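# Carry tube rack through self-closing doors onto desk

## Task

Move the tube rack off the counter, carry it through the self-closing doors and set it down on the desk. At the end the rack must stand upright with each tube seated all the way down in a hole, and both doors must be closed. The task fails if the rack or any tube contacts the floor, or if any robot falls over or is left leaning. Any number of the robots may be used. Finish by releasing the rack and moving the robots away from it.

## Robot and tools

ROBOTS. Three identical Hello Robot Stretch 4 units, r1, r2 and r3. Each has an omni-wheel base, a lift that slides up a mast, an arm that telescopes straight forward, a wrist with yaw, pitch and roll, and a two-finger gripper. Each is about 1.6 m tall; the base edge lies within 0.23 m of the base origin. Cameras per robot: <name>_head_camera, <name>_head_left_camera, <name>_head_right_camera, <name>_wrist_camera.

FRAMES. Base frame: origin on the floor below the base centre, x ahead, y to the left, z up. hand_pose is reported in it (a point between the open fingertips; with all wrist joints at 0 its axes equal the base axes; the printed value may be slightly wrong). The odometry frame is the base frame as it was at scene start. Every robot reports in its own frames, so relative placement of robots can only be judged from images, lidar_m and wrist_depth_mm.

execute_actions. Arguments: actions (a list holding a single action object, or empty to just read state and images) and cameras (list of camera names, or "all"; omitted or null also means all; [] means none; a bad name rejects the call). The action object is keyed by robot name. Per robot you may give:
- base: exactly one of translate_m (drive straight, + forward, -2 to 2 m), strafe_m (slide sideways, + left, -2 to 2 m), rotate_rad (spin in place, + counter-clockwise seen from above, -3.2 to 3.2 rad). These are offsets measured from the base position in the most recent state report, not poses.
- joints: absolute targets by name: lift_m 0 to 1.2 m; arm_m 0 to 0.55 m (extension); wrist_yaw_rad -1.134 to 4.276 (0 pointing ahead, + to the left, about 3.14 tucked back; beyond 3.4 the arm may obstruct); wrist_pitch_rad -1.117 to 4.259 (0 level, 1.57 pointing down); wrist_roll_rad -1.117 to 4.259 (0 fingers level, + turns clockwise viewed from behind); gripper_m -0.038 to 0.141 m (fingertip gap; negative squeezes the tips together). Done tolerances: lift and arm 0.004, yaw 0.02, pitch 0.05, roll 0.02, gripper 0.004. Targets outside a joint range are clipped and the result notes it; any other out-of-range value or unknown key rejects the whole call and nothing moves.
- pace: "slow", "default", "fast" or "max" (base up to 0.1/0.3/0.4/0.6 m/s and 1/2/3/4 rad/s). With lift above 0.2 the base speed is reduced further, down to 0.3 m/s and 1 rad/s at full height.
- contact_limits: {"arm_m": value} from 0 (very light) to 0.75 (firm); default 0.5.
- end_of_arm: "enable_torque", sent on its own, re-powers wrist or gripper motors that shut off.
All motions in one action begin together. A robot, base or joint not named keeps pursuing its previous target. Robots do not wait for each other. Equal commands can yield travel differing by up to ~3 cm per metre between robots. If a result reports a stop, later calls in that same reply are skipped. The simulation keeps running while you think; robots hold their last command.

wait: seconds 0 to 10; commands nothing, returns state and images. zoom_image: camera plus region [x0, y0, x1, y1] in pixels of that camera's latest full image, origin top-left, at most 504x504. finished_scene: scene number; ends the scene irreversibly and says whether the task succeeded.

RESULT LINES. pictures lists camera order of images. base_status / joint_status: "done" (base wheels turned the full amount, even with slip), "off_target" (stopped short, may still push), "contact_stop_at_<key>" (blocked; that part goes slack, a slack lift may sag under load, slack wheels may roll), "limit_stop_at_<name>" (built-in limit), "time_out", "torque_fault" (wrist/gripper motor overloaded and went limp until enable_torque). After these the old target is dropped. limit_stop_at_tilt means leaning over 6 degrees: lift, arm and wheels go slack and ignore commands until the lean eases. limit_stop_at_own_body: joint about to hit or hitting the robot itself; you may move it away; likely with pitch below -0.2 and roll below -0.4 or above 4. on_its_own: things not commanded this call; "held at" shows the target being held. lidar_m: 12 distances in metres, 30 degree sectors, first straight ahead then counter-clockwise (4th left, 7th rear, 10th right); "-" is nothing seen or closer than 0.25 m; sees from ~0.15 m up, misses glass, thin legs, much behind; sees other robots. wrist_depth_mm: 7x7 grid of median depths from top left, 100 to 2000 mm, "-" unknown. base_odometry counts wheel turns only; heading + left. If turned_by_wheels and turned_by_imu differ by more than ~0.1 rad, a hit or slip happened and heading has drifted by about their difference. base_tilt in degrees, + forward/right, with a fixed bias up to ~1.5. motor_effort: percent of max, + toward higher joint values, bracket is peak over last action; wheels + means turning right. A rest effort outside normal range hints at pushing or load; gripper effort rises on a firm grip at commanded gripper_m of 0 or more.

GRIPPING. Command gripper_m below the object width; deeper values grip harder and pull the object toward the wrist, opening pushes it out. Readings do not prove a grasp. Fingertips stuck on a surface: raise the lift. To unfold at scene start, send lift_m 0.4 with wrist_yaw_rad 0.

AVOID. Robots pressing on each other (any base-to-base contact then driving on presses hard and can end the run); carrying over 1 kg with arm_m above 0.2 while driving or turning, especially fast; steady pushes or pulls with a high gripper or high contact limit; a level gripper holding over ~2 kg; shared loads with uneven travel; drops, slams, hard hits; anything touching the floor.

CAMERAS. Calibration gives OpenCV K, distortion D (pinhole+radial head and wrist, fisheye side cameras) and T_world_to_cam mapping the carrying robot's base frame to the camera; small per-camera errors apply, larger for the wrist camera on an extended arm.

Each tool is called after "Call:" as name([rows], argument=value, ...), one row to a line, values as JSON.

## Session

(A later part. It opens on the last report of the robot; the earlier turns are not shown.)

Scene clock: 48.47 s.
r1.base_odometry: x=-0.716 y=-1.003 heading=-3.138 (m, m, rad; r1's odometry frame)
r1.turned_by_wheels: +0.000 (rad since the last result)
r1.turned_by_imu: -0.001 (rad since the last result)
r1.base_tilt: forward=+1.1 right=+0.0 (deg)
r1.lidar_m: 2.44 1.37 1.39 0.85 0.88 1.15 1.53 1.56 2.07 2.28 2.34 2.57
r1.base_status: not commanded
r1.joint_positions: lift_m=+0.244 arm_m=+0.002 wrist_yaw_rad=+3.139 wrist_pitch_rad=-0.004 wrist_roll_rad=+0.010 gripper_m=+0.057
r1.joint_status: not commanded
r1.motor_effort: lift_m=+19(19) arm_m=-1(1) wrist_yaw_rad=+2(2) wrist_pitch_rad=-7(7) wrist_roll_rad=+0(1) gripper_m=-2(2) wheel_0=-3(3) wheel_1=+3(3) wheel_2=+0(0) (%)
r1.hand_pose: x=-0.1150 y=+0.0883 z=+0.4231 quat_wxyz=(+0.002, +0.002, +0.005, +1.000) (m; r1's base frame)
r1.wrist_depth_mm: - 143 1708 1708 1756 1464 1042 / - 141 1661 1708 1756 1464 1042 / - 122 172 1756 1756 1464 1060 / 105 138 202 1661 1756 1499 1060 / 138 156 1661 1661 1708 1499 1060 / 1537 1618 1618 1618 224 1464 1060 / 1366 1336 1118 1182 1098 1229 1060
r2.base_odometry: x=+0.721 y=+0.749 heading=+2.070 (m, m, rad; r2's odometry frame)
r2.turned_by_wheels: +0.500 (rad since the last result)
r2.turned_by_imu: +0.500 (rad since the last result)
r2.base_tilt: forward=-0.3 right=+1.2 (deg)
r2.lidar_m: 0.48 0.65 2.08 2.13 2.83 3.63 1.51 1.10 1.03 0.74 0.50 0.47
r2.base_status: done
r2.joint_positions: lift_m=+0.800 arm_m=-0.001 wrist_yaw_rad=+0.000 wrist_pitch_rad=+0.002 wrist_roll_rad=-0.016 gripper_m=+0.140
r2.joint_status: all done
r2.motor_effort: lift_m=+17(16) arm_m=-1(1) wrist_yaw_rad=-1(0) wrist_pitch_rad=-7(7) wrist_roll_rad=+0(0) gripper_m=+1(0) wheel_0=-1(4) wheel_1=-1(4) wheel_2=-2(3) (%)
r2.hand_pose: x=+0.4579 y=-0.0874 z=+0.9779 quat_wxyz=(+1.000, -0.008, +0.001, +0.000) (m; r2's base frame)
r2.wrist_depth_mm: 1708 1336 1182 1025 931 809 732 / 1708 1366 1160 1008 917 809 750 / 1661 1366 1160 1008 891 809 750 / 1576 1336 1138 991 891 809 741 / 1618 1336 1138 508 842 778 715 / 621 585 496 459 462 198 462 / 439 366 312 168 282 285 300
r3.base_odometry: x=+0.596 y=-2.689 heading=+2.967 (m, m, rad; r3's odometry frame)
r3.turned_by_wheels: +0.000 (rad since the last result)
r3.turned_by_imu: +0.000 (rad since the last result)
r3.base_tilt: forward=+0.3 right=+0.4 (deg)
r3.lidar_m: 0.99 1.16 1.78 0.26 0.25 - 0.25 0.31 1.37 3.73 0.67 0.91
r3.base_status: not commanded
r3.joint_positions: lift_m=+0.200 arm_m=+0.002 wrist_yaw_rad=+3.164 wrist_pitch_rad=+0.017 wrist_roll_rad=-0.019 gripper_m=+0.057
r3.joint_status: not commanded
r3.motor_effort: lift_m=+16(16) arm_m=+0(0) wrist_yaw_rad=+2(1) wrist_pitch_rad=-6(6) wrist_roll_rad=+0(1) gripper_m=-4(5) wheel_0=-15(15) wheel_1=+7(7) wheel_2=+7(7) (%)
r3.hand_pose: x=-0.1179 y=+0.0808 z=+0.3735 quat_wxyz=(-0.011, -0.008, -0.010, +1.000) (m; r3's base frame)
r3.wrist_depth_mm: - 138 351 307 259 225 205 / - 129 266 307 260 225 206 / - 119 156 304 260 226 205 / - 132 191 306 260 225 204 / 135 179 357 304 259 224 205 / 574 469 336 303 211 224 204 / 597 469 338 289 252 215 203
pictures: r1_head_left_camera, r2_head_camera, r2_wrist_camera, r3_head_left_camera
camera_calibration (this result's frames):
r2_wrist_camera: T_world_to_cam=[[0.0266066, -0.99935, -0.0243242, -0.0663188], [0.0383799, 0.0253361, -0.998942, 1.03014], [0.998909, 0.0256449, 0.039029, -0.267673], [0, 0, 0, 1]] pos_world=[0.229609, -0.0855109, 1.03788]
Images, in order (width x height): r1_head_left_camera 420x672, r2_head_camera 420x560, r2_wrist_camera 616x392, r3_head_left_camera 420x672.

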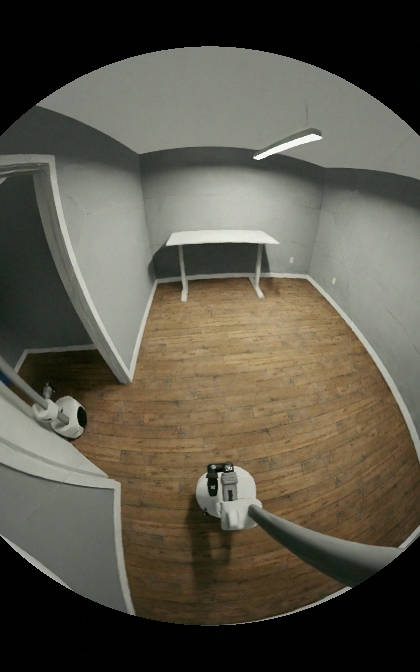

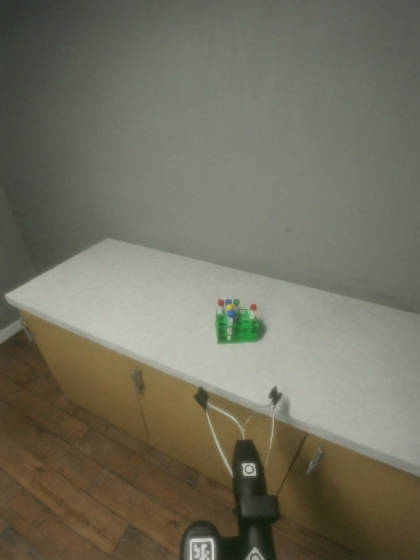

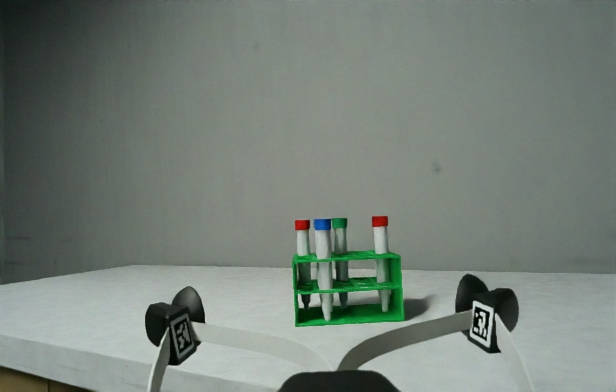

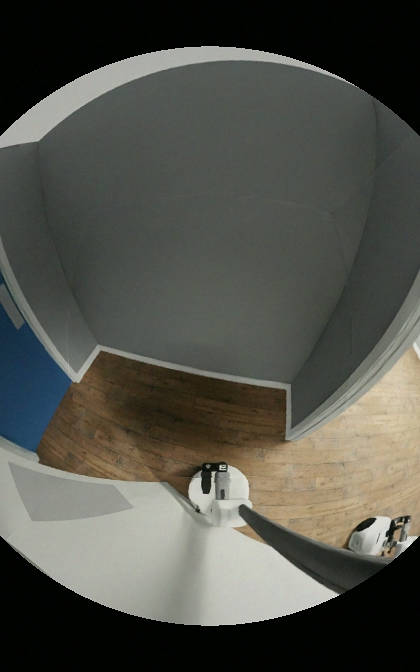

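Call:
execute_actions([
  {"r3":{"base":{"rotate_rad":-0.3}},"r2":{"base":{"strafe_m":-0.027},"joints":{"lift_m":0.775},"pace":"slow"}},
], cameras=[])

Call:
execute_actions([
  {"r3":{"base":{"strafe_m":0.3},"pace":"slow"},"r2":{"joints":{"arm_m":0.17},"pace":"slow"}},
], cameras=[])

Call:
execute_actions([
  {"r3":{"base":{"translate_m":-0.3},"pace":"slow"}},
], cameras=["r2_wrist_camera","r2_head_camera","r3_head_left_camera","r1_head_left_camera"])

Scene clock: 58.70 s.
r1.base_odometry: x=-0.716 y=-1.003 heading=-3.138 (m, m, rad; r1's odometry frame)
r1.turned_by_wheels: +0.000 (rad since the last result)
r1.turned_by_imu: -0.001 (rad since the last result)
r1.base_tilt: forward=+1.1 right=+0.0 (deg)
r1.lidar_m: 2.43 1.37 1.32 0.85 0.87 1.16 1.51 1.57 2.05 2.29 2.36 2.59
r1.base_status: not commanded
r1.joint_positions: lift_m=+0.244 arm_m=+0.002 wrist_yaw_rad=+3.139 wrist_pitch_rad=-0.004 wrist_roll_rad=+0.010 gripper_m=+0.057
r1.joint_status: not commanded
r1.motor_effort: lift_m=+19(19) arm_m=-1(1) wrist_yaw_rad=+2(2) wrist_pitch_rad=-5(6) wrist_roll_rad=+0(0) gripper_m=-3(2) wheel_0=-3(4) wheel_1=+3(3) wheel_2=-1(0) (%)
r1.hand_pose: x=-0.1150 y=+0.0883 z=+0.4231 quat_wxyz=(+0.002, +0.002, +0.005, +1.000) (m; r1's base frame)
r1.wrist_depth_mm: - 143 1708 1708 1756 1464 1042 / - 141 1661 1708 1756 1430 1042 / - 122 172 1708 1756 1464 1060 / 105 138 202 1661 1708 1499 1042 / 138 156 1618 1708 1661 1499 1060 / 1537 1618 1576 1661 224 1537 1060 / 1366 1336 1118 1182 1098 1229 1060
r2.base_odometry: x=+0.744 y=+0.762 heading=+2.070 (m, m, rad; r2's odometry frame)
r2.turned_by_wheels: +0.000 (rad since the last result)
r2.turned_by_imu: +0.000 (rad since the last result)
r2.base_tilt: forward=-0.3 right=+1.2 (deg)
r2.lidar_m: 0.48 0.63 2.10 2.16 2.88 3.64 1.47 1.07 1.00 0.72 0.50 0.45
r2.base_status: done
r2.joint_positions: lift_m=+0.775 arm_m=-0.001 wrist_yaw_rad=+0.000 wrist_pitch_rad=+0.002 wrist_roll_rad=-0.016 gripper_m=+0.140
r2.joint_status: all done
r2.motor_effort: lift_m=+16(17) arm_m=-1(1) wrist_yaw_rad=+0(0) wrist_pitch_rad=-7(7) wrist_roll_rad=+0(1) gripper_m=+3(0) wheel_0=+0(4) wheel_1=-1(7) wheel_2=-1(3) (%)
r2.hand_pose: x=+0.4579 y=-0.0874 z=+0.9529 quat_wxyz=(+1.000, -0.008, +0.001, +0.000) (m; r2's base frame)
r2.wrist_depth_mm: 1661 1366 1138 991 891 809 732 / 1576 1366 1138 991 891 798 732 / 1618 1366 1138 1008 878 798 723 / 1618 1336 1160 976 891 798 723 / 1537 1281 1078 500 768 768 699 / 492 477 389 424 399 198 373 / 430 340 285 168 229 226 239
r3.base_odometry: x=+0.596 y=-2.689 heading=+2.668 (m, m, rad; r3's odometry frame)
r3.turned_by_wheels: -0.299 (rad since the last result)
r3.turned_by_imu: -0.198 (rad since the last result)
r3.base_tilt: forward=+0.5 right=+0.5 (deg)
r3.lidar_m: 1.00 1.09 1.50 0.29 0.25 - 0.25 0.25 0.62 1.46 0.70 0.69
r3.base_status: done
r3.joint_positions: lift_m=+0.200 arm_m=+0.002 wrist_yaw_rad=+3.164 wrist_pitch_rad=+0.017 wrist_roll_rad=-0.019 gripper_m=+0.057
r3.joint_status: not commanded
r3.motor_effort: lift_m=+16(15) arm_m=+0(0) wrist_yaw_rad=+1(1) wrist_pitch_rad=-6(6) wrist_roll_rad=+0(0) gripper_m=-3(2) wheel_0=-2(8) wheel_1=+5(8) wheel_2=+14(20) (%)
r3.hand_pose: x=-0.1179 y=+0.0808 z=+0.3735 quat_wxyz=(-0.011, -0.008, -0.010, +1.000) (m; r3's base frame)
r3.wrist_depth_mm: - 138 325 298 268 241 225 / - 129 266 297 266 241 225 / - 118 156 296 266 241 225 / - 132 191 296 265 240 224 / 135 178 327 294 265 239 224 / 421 379 314 293 211 239 222 / 427 379 312 285 258 231 222
pictures: none
No camera images: the call's "cameras" was empty. Leave "cameras" out to get every camera's image.

Scene clock: 62.83 s.
r1.base_odometry: x=-0.716 y=-1.003 heading=-3.138 (m, m, rad; r1's odometry frame)
r1.turned_by_wheels: +0.000 (rad since the last result)
r1.turned_by_imu: -0.001 (rad since the last result)
r1.base_tilt: forward=+1.1 right=+0.0 (deg)
r1.lidar_m: 2.44 1.39 1.44 0.85 0.86 1.16 1.53 1.57 2.07 2.28 2.35 2.61
r1.base_status: not commanded
r1.joint_positions: lift_m=+0.244 arm_m=+0.002 wrist_yaw_rad=+3.139 wrist_pitch_rad=-0.004 wrist_roll_rad=+0.010 gripper_m=+0.057
r1.joint_status: not commanded
r1.motor_effort: lift_m=+19(19) arm_m=-1(1) wrist_yaw_rad=+2(2) wrist_pitch_rad=-6(7) wrist_roll_rad=+0(1) gripper_m=-2(2) wheel_0=-4(4) wheel_1=+3(3) wheel_2=+0(1) (%)
r1.hand_pose: x=-0.1150 y=+0.0883 z=+0.4231 quat_wxyz=(+0.002, +0.002, +0.005, +1.000) (m; r1's base frame)
r1.wrist_depth_mm: - 143 1661 1756 1756 1464 1042 / - 141 1708 1708 1756 1464 1042 / - 122 172 1708 1756 1499 1042 / 105 138 202 1708 1708 1499 1042 / 138 156 1661 1661 1756 1537 1060 / 1576 1618 1618 1661 224 1499 1078 / 1397 1336 1138 1205 1078 1205 1060
r2.base_odometry: x=+0.744 y=+0.762 heading=+2.070 (m, m, rad; r2's odometry frame)
r2.turned_by_wheels: +0.000 (rad since the last result)
r2.turned_by_imu: +0.001 (rad since the last result)
r2.base_tilt: forward=-0.4 right=+1.2 (deg)
r2.lidar_m: 0.49 0.63 2.11 2.16 2.85 3.64 1.49 1.07 1.01 0.70 0.49 0.44
r2.base_status: not commanded
r2.joint_positions: lift_m=+0.775 arm_m=+0.169 wrist_yaw_rad=+0.000 wrist_pitch_rad=+0.002 wrist_roll_rad=-0.016 gripper_m=+0.140
r2.joint_status: all done
r2.motor_effort: lift_m=+16(16) arm_m=+7(7) wrist_yaw_rad=+0(0) wrist_pitch_rad=-8(7) wrist_roll_rad=+0(2) gripper_m=-2(1) wheel_0=+0(0) wheel_1=-1(1) wheel_2=-1(1) (%)
r2.hand_pose: x=+0.6282 y=-0.0874 z=+0.9529 quat_wxyz=(+1.000, -0.008, +0.001, +0.000) (m; r2's base frame)
r2.wrist_depth_mm: 1336 1098 946 831 741 654 603 / 1281 1118 960 820 723 647 603 / 1308 1098 946 820 723 647 597 / 1336 1078 946 778 715 654 591 / 1308 1060 917 332 627 640 585 / 488 462 329 322 312 198 366 / 279 254 241 169 222 224 236
r3.base_odometry: x=+0.459 y=-2.956 heading=+2.668 (m, m, rad; r3's odometry frame)
r3.turned_by_wheels: +0.000 (rad since the last result)
r3.turned_by_imu: +0.421 (rad since the last result)
r3.base_tilt: forward=+0.3 right=+0.4 (deg)
r3.lidar_m: 1.14 1.48 1.65 0.25 0.25 - 0.25 0.32 1.44 3.20 0.85 1.12
r3.base_status: done
r3.joint_positions: lift_m=+0.200 arm_m=+0.002 wrist_yaw_rad=+3.164 wrist_pitch_rad=+0.017 wrist_roll_rad=-0.019 gripper_m=+0.057
r3.joint_status: not commanded
r3.motor_effort: lift_m=+16(16) arm_m=+1(1) wrist_yaw_rad=+1(1) wrist_pitch_rad=-6(6) wrist_roll_rad=+0(0) gripper_m=-3(4) wheel_0=-13(19) wheel_1=+8(11) wheel_2=+7(6) (%)
r3.hand_pose: x=-0.1179 y=+0.0808 z=+0.3735 quat_wxyz=(-0.011, -0.008, -0.010, +1.000) (m; r3's base frame)
r3.wrist_depth_mm: - 138 349 306 260 226 207 / - 129 266 306 262 227 206 / - 119 155 306 262 227 207 / - 132 191 304 260 226 206 / 135 179 355 304 260 226 206 / 569 462 336 303 212 225 206 / 580 466 336 289 254 216 204
pictures: none
No camera images: the call's "cameras" was empty. Leave "cameras" out to get every camera's image.

Scene clock: 67.10 s.
r1.base_odometry: x=-0.716 y=-1.003 heading=-3.138 (m, m, rad; r1's odometry frame)
r1.turned_by_wheels: +0.000 (rad since the last result)
r1.turned_by_imu: -0.001 (rad since the last result)
r1.base_tilt: forward=+1.0 right=-0.1 (deg)
r1.lidar_m: 2.42 1.38 1.44 0.85 0.89 1.14 1.51 1.56 2.06 2.28 2.36 2.59
r1.base_status: not commanded
r1.joint_positions: lift_m=+0.244 arm_m=+0.002 wrist_yaw_rad=+3.139 wrist_pitch_rad=-0.004 wrist_roll_rad=+0.010 gripper_m=+0.057
r1.joint_status: not commanded
r1.motor_effort: lift_m=+19(19) arm_m=-1(1) wrist_yaw_rad=+2(2) wrist_pitch_rad=-6(6) wrist_roll_rad=+1(1) gripper_m=-2(1) wheel_0=-4(4) wheel_1=+3(3) wheel_2=+0(1) (%)
r1.hand_pose: x=-0.1150 y=+0.0883 z=+0.4231 quat_wxyz=(+0.002, +0.002, +0.005, +1.000) (m; r1's base frame)
r1.wrist_depth_mm: - 143 1661 1756 1708 1499 1042 / - 141 1661 1708 1756 1464 1042 / - 122 172 1661 1708 1499 1042 / 105 138 202 1708 1708 1464 1042 / 138 156 1661 1661 1661 1499 1060 / 1537 1537 1661 1618 224 1537 1078 / 1397 1308 1138 1182 1078 1229 1078
r2.base_odometry: x=+0.744 y=+0.762 heading=+2.070 (m, m, rad; r2's odometry frame)
r2.turned_by_wheels: +0.000 (rad since the last result)
r2.turned_by_imu: +0.001 (rad since the last result)
r2.base_tilt: forward=-0.3 right=+1.2 (deg)
r2.lidar_m: 0.49 0.65 2.11 2.15 2.84 3.63 1.49 1.07 1.00 0.74 0.48 0.44
r2.base_status: not commanded
r2.joint_positions: lift_m=+0.775 arm_m=+0.169 wrist_yaw_rad=+0.000 wrist_pitch_rad=+0.002 wrist_roll_rad=-0.016 gripper_m=+0.140
r2.joint_status: not commanded
r2.motor_effort: lift_m=+16(16) arm_m=+6(7) wrist_yaw_rad=+0(0) wrist_pitch_rad=-8(7) wrist_roll_rad=+0(1) gripper_m=+2(3) wheel_0=+0(0) wheel_1=-1(1) wheel_2=-1(0) (%)
r2.hand_pose: x=+0.6282 y=-0.0874 z=+0.9529 quat_wxyz=(+1.000, -0.008, +0.001, +0.000) (m; r2's base frame)
r2.wrist_depth_mm: 1308 1098 960 820 741 661 603 / 1308 1098 946 820 723 668 597 / 1336 1098 931 820 723 661 603 / 1308 1098 931 788 707 654 591 / 1255 1060 931 334 627 640 597 / 488 462 330 322 312 198 364 / 282 254 243 168 221 224 236
r3.base_odometry: x=+0.725 y=-3.092 heading=+2.667 (m, m, rad; r3's odometry frame)
r3.turned_by_wheels: -0.001 (rad since the last result)
r3.turned_by_imu: -0.100 (rad since the last result)
r3.base_tilt: forward=+0.3 right=+0.3 (deg)
r3.lidar_m: 1.41 1.73 1.70 1.17 0.25 0.25 - 0.25 0.31 3.81 1.04 1.28
r3.base_status: done
r3.joint_positions: lift_m=+0.200 arm_m=+0.002 wrist_yaw_rad=+3.164 wrist_pitch_rad=+0.017 wrist_roll_rad=-0.019 gripper_m=+0.057
r3.joint_status: not commanded
r3.motor_effort: lift_m=+16(15) arm_m=+0(1) wrist_yaw_rad=+2(1) wrist_pitch_rad=-6(6) wrist_roll_rad=+0(1) gripper_m=-2(3) wheel_0=-9(18) wheel_1=-10(15) wheel_2=+11(20) (%)
r3.hand_pose: x=-0.1179 y=+0.0808 z=+0.3735 quat_wxyz=(-0.011, -0.008, -0.010, +1.000) (m; r3's base frame)
r3.wrist_depth_mm: - 138 327 324 319 314 310 / - 129 266 320 317 312 309 / - 119 156 320 315 312 307 / - 132 191 319 314 309 306 / 135 179 320 315 314 309 304 / 325 324 319 315 211 307 303 / 327 324 315 312 307 303 301
pictures: r1_head_left_camera, r2_head_camera, r2_wrist_camera, r3_head_left_camera
camera_calibration (this result's frames):
r2_wrist_camera: T_world_to_cam=[[0.0265531, -0.999351, -0.0243237, -0.0714402], [0.0384052, 0.0253341, -0.998941, 0.998634], [0.998909, 0.0255909, 0.039053, -0.436845], [0, 0, 0, 1]] pos_world=[0.399912, -0.0855141, 1.0129]
Images, in order (width x height): r1_head_left_camera 420x672, r2_head_camera 420x560, r2_wrist_camera 616x392, r3_head_left_camera 420x672.

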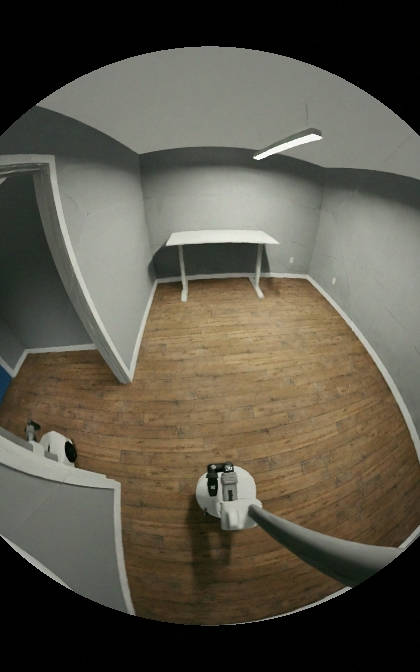

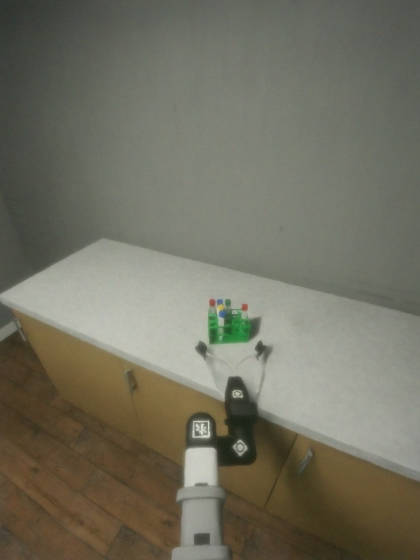

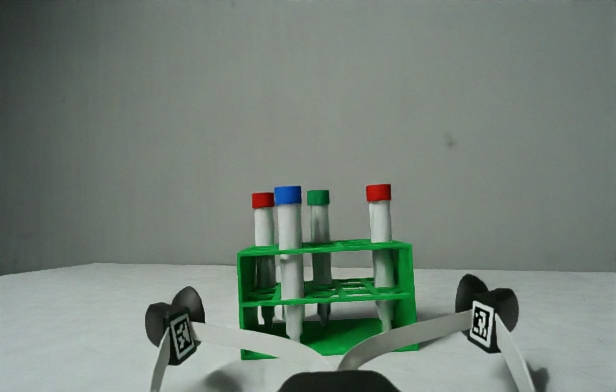

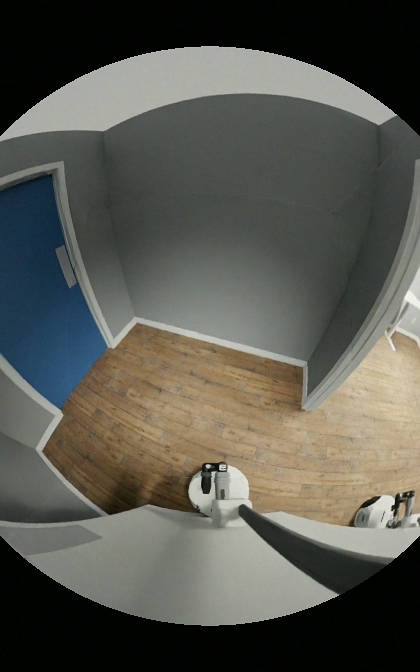

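Call:
execute_actions([
  {"r3":{"base":{"strafe_m":0.25},"pace":"slow"},"r2":{"joints":{"arm_m":0.255},"pace":"slow"},"r1":{"base":{"translate_m":0.3},"joints":{"lift_m":0.2}}},
], cameras=[])

Call:
execute_actions([
  {"r3":{"base":{"translate_m":-0.1},"pace":"slow"},"r2":{"joints":{"gripper_m":0.04}},"r1":{"base":{"rotate_rad":1.57}}},
], cameras=["r2_wrist_camera","r2_head_camera","r3_head_left_camera","r1_head_left_camera"])

Scene clock: 74.27 s.
r1.base_odometry: x=-1.016 y=-1.004 heading=-3.137 (m, m, rad; r1's odometry frame)
r1.turned_by_wheels: +0.000 (rad since the last result)
r1.turned_by_imu: -0.002 (rad since the last result)
r1.base_tilt: forward=+1.1 right=+0.0 (deg)
r1.lidar_m: 2.16 1.31 1.16 1.06 0.90 1.20 1.81 1.87 2.37 2.28 2.33 2.27
r1.base_status: done
r1.joint_positions: lift_m=+0.200 arm_m=+0.002 wrist_yaw_rad=+3.139 wrist_pitch_rad=-0.004 wrist_roll_rad=+0.010 gripper_m=+0.057
r1.joint_status: all done
r1.motor_effort: lift_m=+17(16) arm_m=-1(1) wrist_yaw_rad=+2(1) wrist_pitch_rad=-5(6) wrist_roll_rad=+1(1) gripper_m=-2(2) wheel_0=+4(12) wheel_1=+3(11) wheel_2=-4(14) (%)
r1.hand_pose: x=-0.1150 y=+0.0883 z=+0.3796 quat_wxyz=(+0.002, +0.002, +0.005, +1.000) (m; r1's base frame)
r1.wrist_depth_mm: - 143 - - - 1499 1060 / - 141 1983 - - 1499 1060 / - 122 172 - - 1499 1060 / 105 138 202 - - 1537 1078 / 138 156 1983 1921 1983 1537 1078 / 1808 1863 1708 1863 224 1464 1098 / 1229 1205 1025 1060 991 1118 1060
r2.base_odometry: x=+0.744 y=+0.762 heading=+2.070 (m, m, rad; r2's odometry frame)
r2.turned_by_wheels: +0.000 (rad since the last result)
r2.turned_by_imu: +0.064 (rad since the last result)
r2.base_tilt: forward=-0.3 right=+1.2 (deg)
r2.lidar_m: 0.53 0.68 2.11 2.20 3.02 3.63 1.44 1.08 1.02 0.70 0.49 0.46
r2.base_status: not commanded
r2.joint_positions: lift_m=+0.775 arm_m=+0.204 wrist_yaw_rad=+0.000 wrist_pitch_rad=+0.002 wrist_roll_rad=-0.015 gripper_m=+0.140
r2.joint_status: arm_m contact_stop (moved +0.035 of +0.086)
r2.on_its_own: arm_m is slack since a contact_stop (your +0.255 is given up)
r2.motor_effort: lift_m=+19(19) arm_m=+0(26) wrist_yaw_rad=+0(48) wrist_pitch_rad=-6(25) wrist_roll_rad=+1(6) gripper_m=-1(1) wheel_0=-1(15) wheel_1=+1(8) wheel_2=-1(11) (%)
r2.hand_pose: x=+0.6632 y=-0.0874 z=+0.9527 quat_wxyz=(+1.000, -0.008, +0.001, +0.000) (m; r2's base frame)
r2.wrist_depth_mm: 1537 1205 1008 854 741 654 591 / 1499 1182 1008 854 741 654 597 / 1537 1205 991 854 732 647 591 / 1537 1205 976 842 691 634 585 / 1499 1118 946 809 298 274 585 / 488 459 389 370 248 198 362 / 282 251 243 168 220 222 234
r3.base_odometry: x=+0.611 y=-3.314 heading=+2.667 (m, m, rad; r3's odometry frame)
r3.turned_by_wheels: +0.000 (rad since the last result)
r3.turned_by_imu: +0.000 (rad since the last result)
r3.base_tilt: forward=+0.3 right=+0.3 (deg)
r3.lidar_m: 1.50 1.68 1.42 1.02 0.26 0.25 - 0.25 0.30 1.57 1.22 1.48
r3.base_status: done
r3.joint_positions: lift_m=+0.200 arm_m=+0.002 wrist_yaw_rad=+3.164 wrist_pitch_rad=+0.017 wrist_roll_rad=-0.019 gripper_m=+0.057
r3.joint_status: not commanded
r3.motor_effort: lift_m=+15(16) arm_m=+1(0) wrist_yaw_rad=+1(1) wrist_pitch_rad=-6(6) wrist_roll_rad=-2(0) gripper_m=-3(5) wheel_0=-7(14) wheel_1=+6(13) wheel_2=+2(12) (%)
r3.hand_pose: x=-0.1179 y=+0.0808 z=+0.3735 quat_wxyz=(-0.011, -0.008, -0.010, +1.000) (m; r3's base frame)
r3.wrist_depth_mm: - 138 327 324 320 317 564 / - 129 266 322 320 315 564 / - 119 156 322 319 315 559 / - 132 191 319 317 314 554 / 135 179 320 319 314 312 554 / 324 322 319 315 211 309 554 / 324 320 315 315 310 309 549
pictures: none
No camera images: the call's "cameras" was empty. Leave "cameras" out to get every camera's image.

not run: a stop came earlier in this reply.

Call:
execute_actions([
  {"r2":{"joints":{"arm_m":0.15,"lift_m":0.79},"pace":"slow"},"r1":{"base":{"rotate_rad":1.57}}},
], cameras=["r2_wrist_camera","r2_head_right_camera","r2_head_camera","r3_head_left_camera","r1_head_left_camera"])

Scene clock: 79.50 s.
r1.base_odometry: x=-1.016 y=-1.004 heading=-1.569 (m, m, rad; r1's odometry frame)
r1.turned_by_wheels: +1.569 (rad since the last result)
r1.turned_by_imu: +1.573 (rad since the last result)
r1.base_tilt: forward=+1.0 right=+0.0 (deg)
r1.lidar_m: 1.03 0.90 1.19 1.82 1.87 2.42 2.26 2.34 2.29 2.13 1.33 1.14
r1.base_status: done
r1.joint_positions: lift_m=+0.200 arm_m=+0.002 wrist_yaw_rad=+3.139 wrist_pitch_rad=-0.004 wrist_roll_rad=+0.010 gripper_m=+0.057
r1.joint_status: not commanded
r1.motor_effort: lift_m=+17(17) arm_m=-1(1) wrist_yaw_rad=+1(2) wrist_pitch_rad=-6(7) wrist_roll_rad=+1(0) gripper_m=-2(1) wheel_0=-6(10) wheel_1=-4(8) wheel_2=-5(13) (%)
r1.hand_pose: x=-0.1150 y=+0.0883 z=+0.3796 quat_wxyz=(+0.002, +0.002, +0.005, +1.000) (m; r1's base frame)
r1.wrist_depth_mm: - 143 - - - - - / - 141 - - - - - / - 122 172 - - - - / 105 138 202 - - - - / 138 156 - - - - - / - - 1661 1863 224 1756 1756 / 1255 1229 1008 1098 991 1098 1118
r2.base_odometry: x=+0.744 y=+0.762 heading=+2.070 (m, m, rad; r2's odometry frame)
r2.turned_by_wheels: +0.000 (rad since the last result)
r2.turned_by_imu: +0.001 (rad since the last result)
r2.base_tilt: forward=-0.3 right=+1.2 (deg)
r2.lidar_m: 0.52 0.70 2.09 2.18 3.02 3.63 1.45 1.08 1.02 0.71 0.48 0.47
r2.base_status: not commanded
r2.joint_positions: lift_m=+0.790 arm_m=+0.151 wrist_yaw_rad=+0.000 wrist_pitch_rad=+0.002 wrist_roll_rad=-0.015 gripper_m=+0.140
r2.joint_status: all done
r2.motor_effort: lift_m=+25(22) arm_m=-7(8) wrist_yaw_rad=+0(0) wrist_pitch_rad=-8(7) wrist_roll_rad=+1(0) gripper_m=+1(0) wheel_0=-1(1) wheel_1=+1(1) wheel_2=-1(1) (%)
r2.hand_pose: x=+0.6106 y=-0.0874 z=+0.9672 quat_wxyz=(+1.000, -0.008, +0.001, +0.000) (m; r2's base frame)
r2.wrist_depth_mm: 1576 1336 1060 904 788 699 627 / 1661 1281 1060 917 788 699 627 / 1618 1281 1042 904 778 699 621 / 1618 1281 1042 891 759 676 621 / 1576 1229 1025 866 353 654 615 / 564 535 449 427 298 198 418 / 324 291 278 168 255 256 271
r3.base_odometry: x=+0.611 y=-3.314 heading=+2.667 (m, m, rad; r3's odometry frame)
r3.turned_by_wheels: +0.000 (rad since the last result)
r3.turned_by_imu: +0.000 (rad since the last result)
r3.base_tilt: forward=+0.3 right=+0.3 (deg)
r3.lidar_m: 1.51 1.67 1.41 1.06 0.26 0.25 - 0.25 0.28 1.56 1.26 1.50
r3.base_status: not commanded
r3.joint_positions: lift_m=+0.200 arm_m=+0.002 wrist_yaw_rad=+3.164 wrist_pitch_rad=+0.017 wrist_roll_rad=-0.019 gripper_m=+0.057
r3.joint_status: not commanded
r3.motor_effort: lift_m=+15(15) arm_m=+0(1) wrist_yaw_rad=+1(1) wrist_pitch_rad=-7(6) wrist_roll_rad=+0(1) gripper_m=-5(2) wheel_0=-7(7) wheel_1=+5(5) wheel_2=+2(2) (%)
r3.hand_pose: x=-0.1179 y=+0.0808 z=+0.3735 quat_wxyz=(-0.011, -0.008, -0.010, +1.000) (m; r3's base frame)
r3.wrist_depth_mm: - 138 327 325 322 317 564 / - 129 266 324 320 315 564 / - 119 156 322 319 315 564 / - 132 191 319 317 314 559 / 135 179 320 319 315 312 554 / 324 322 317 317 211 310 554 / 324 320 315 314 310 307 544
pictures: r1_head_left_camera, r2_head_camera, r2_head_right_camera, r2_wrist_camera, r3_head_left_camera
camera_calibration (this result's frames):
r2_wrist_camera: T_world_to_cam=[[0.0265427, -0.999344, -0.0246342, -0.070318], [0.0384787, 0.025646, -0.99893, 1.01363], [0.998907, 0.0255665, 0.0391342, -0.419842], [0, 0, 0, 1]] pos_world=[0.382246, -0.0855334, 1.02724]
Images, in order (width x height): r1_head_left_camera 420x672, r2_head_camera 420x560, r2_head_right_camera 420x672, r2_wrist_camera 616x392, r3_head_left_camera 420x672.

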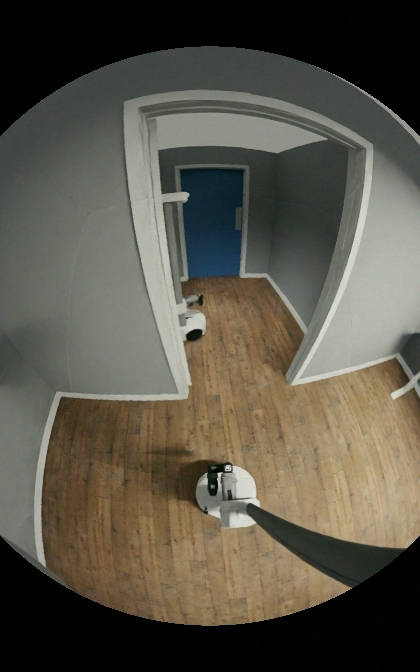

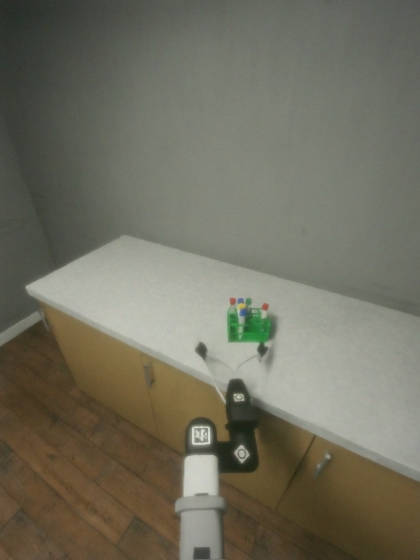

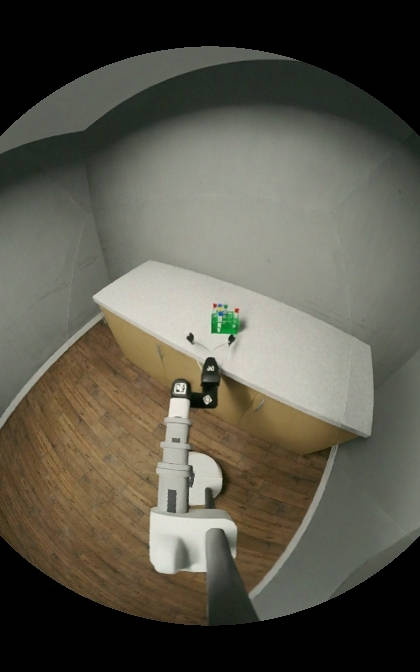

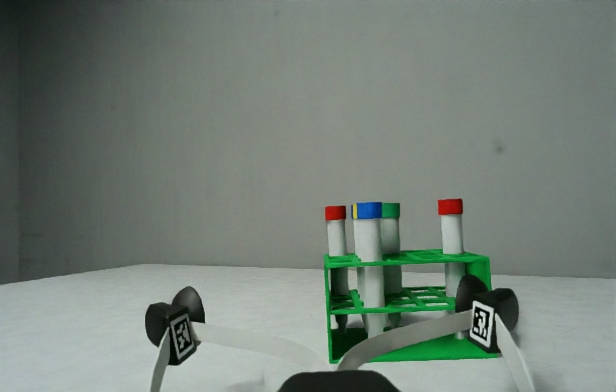

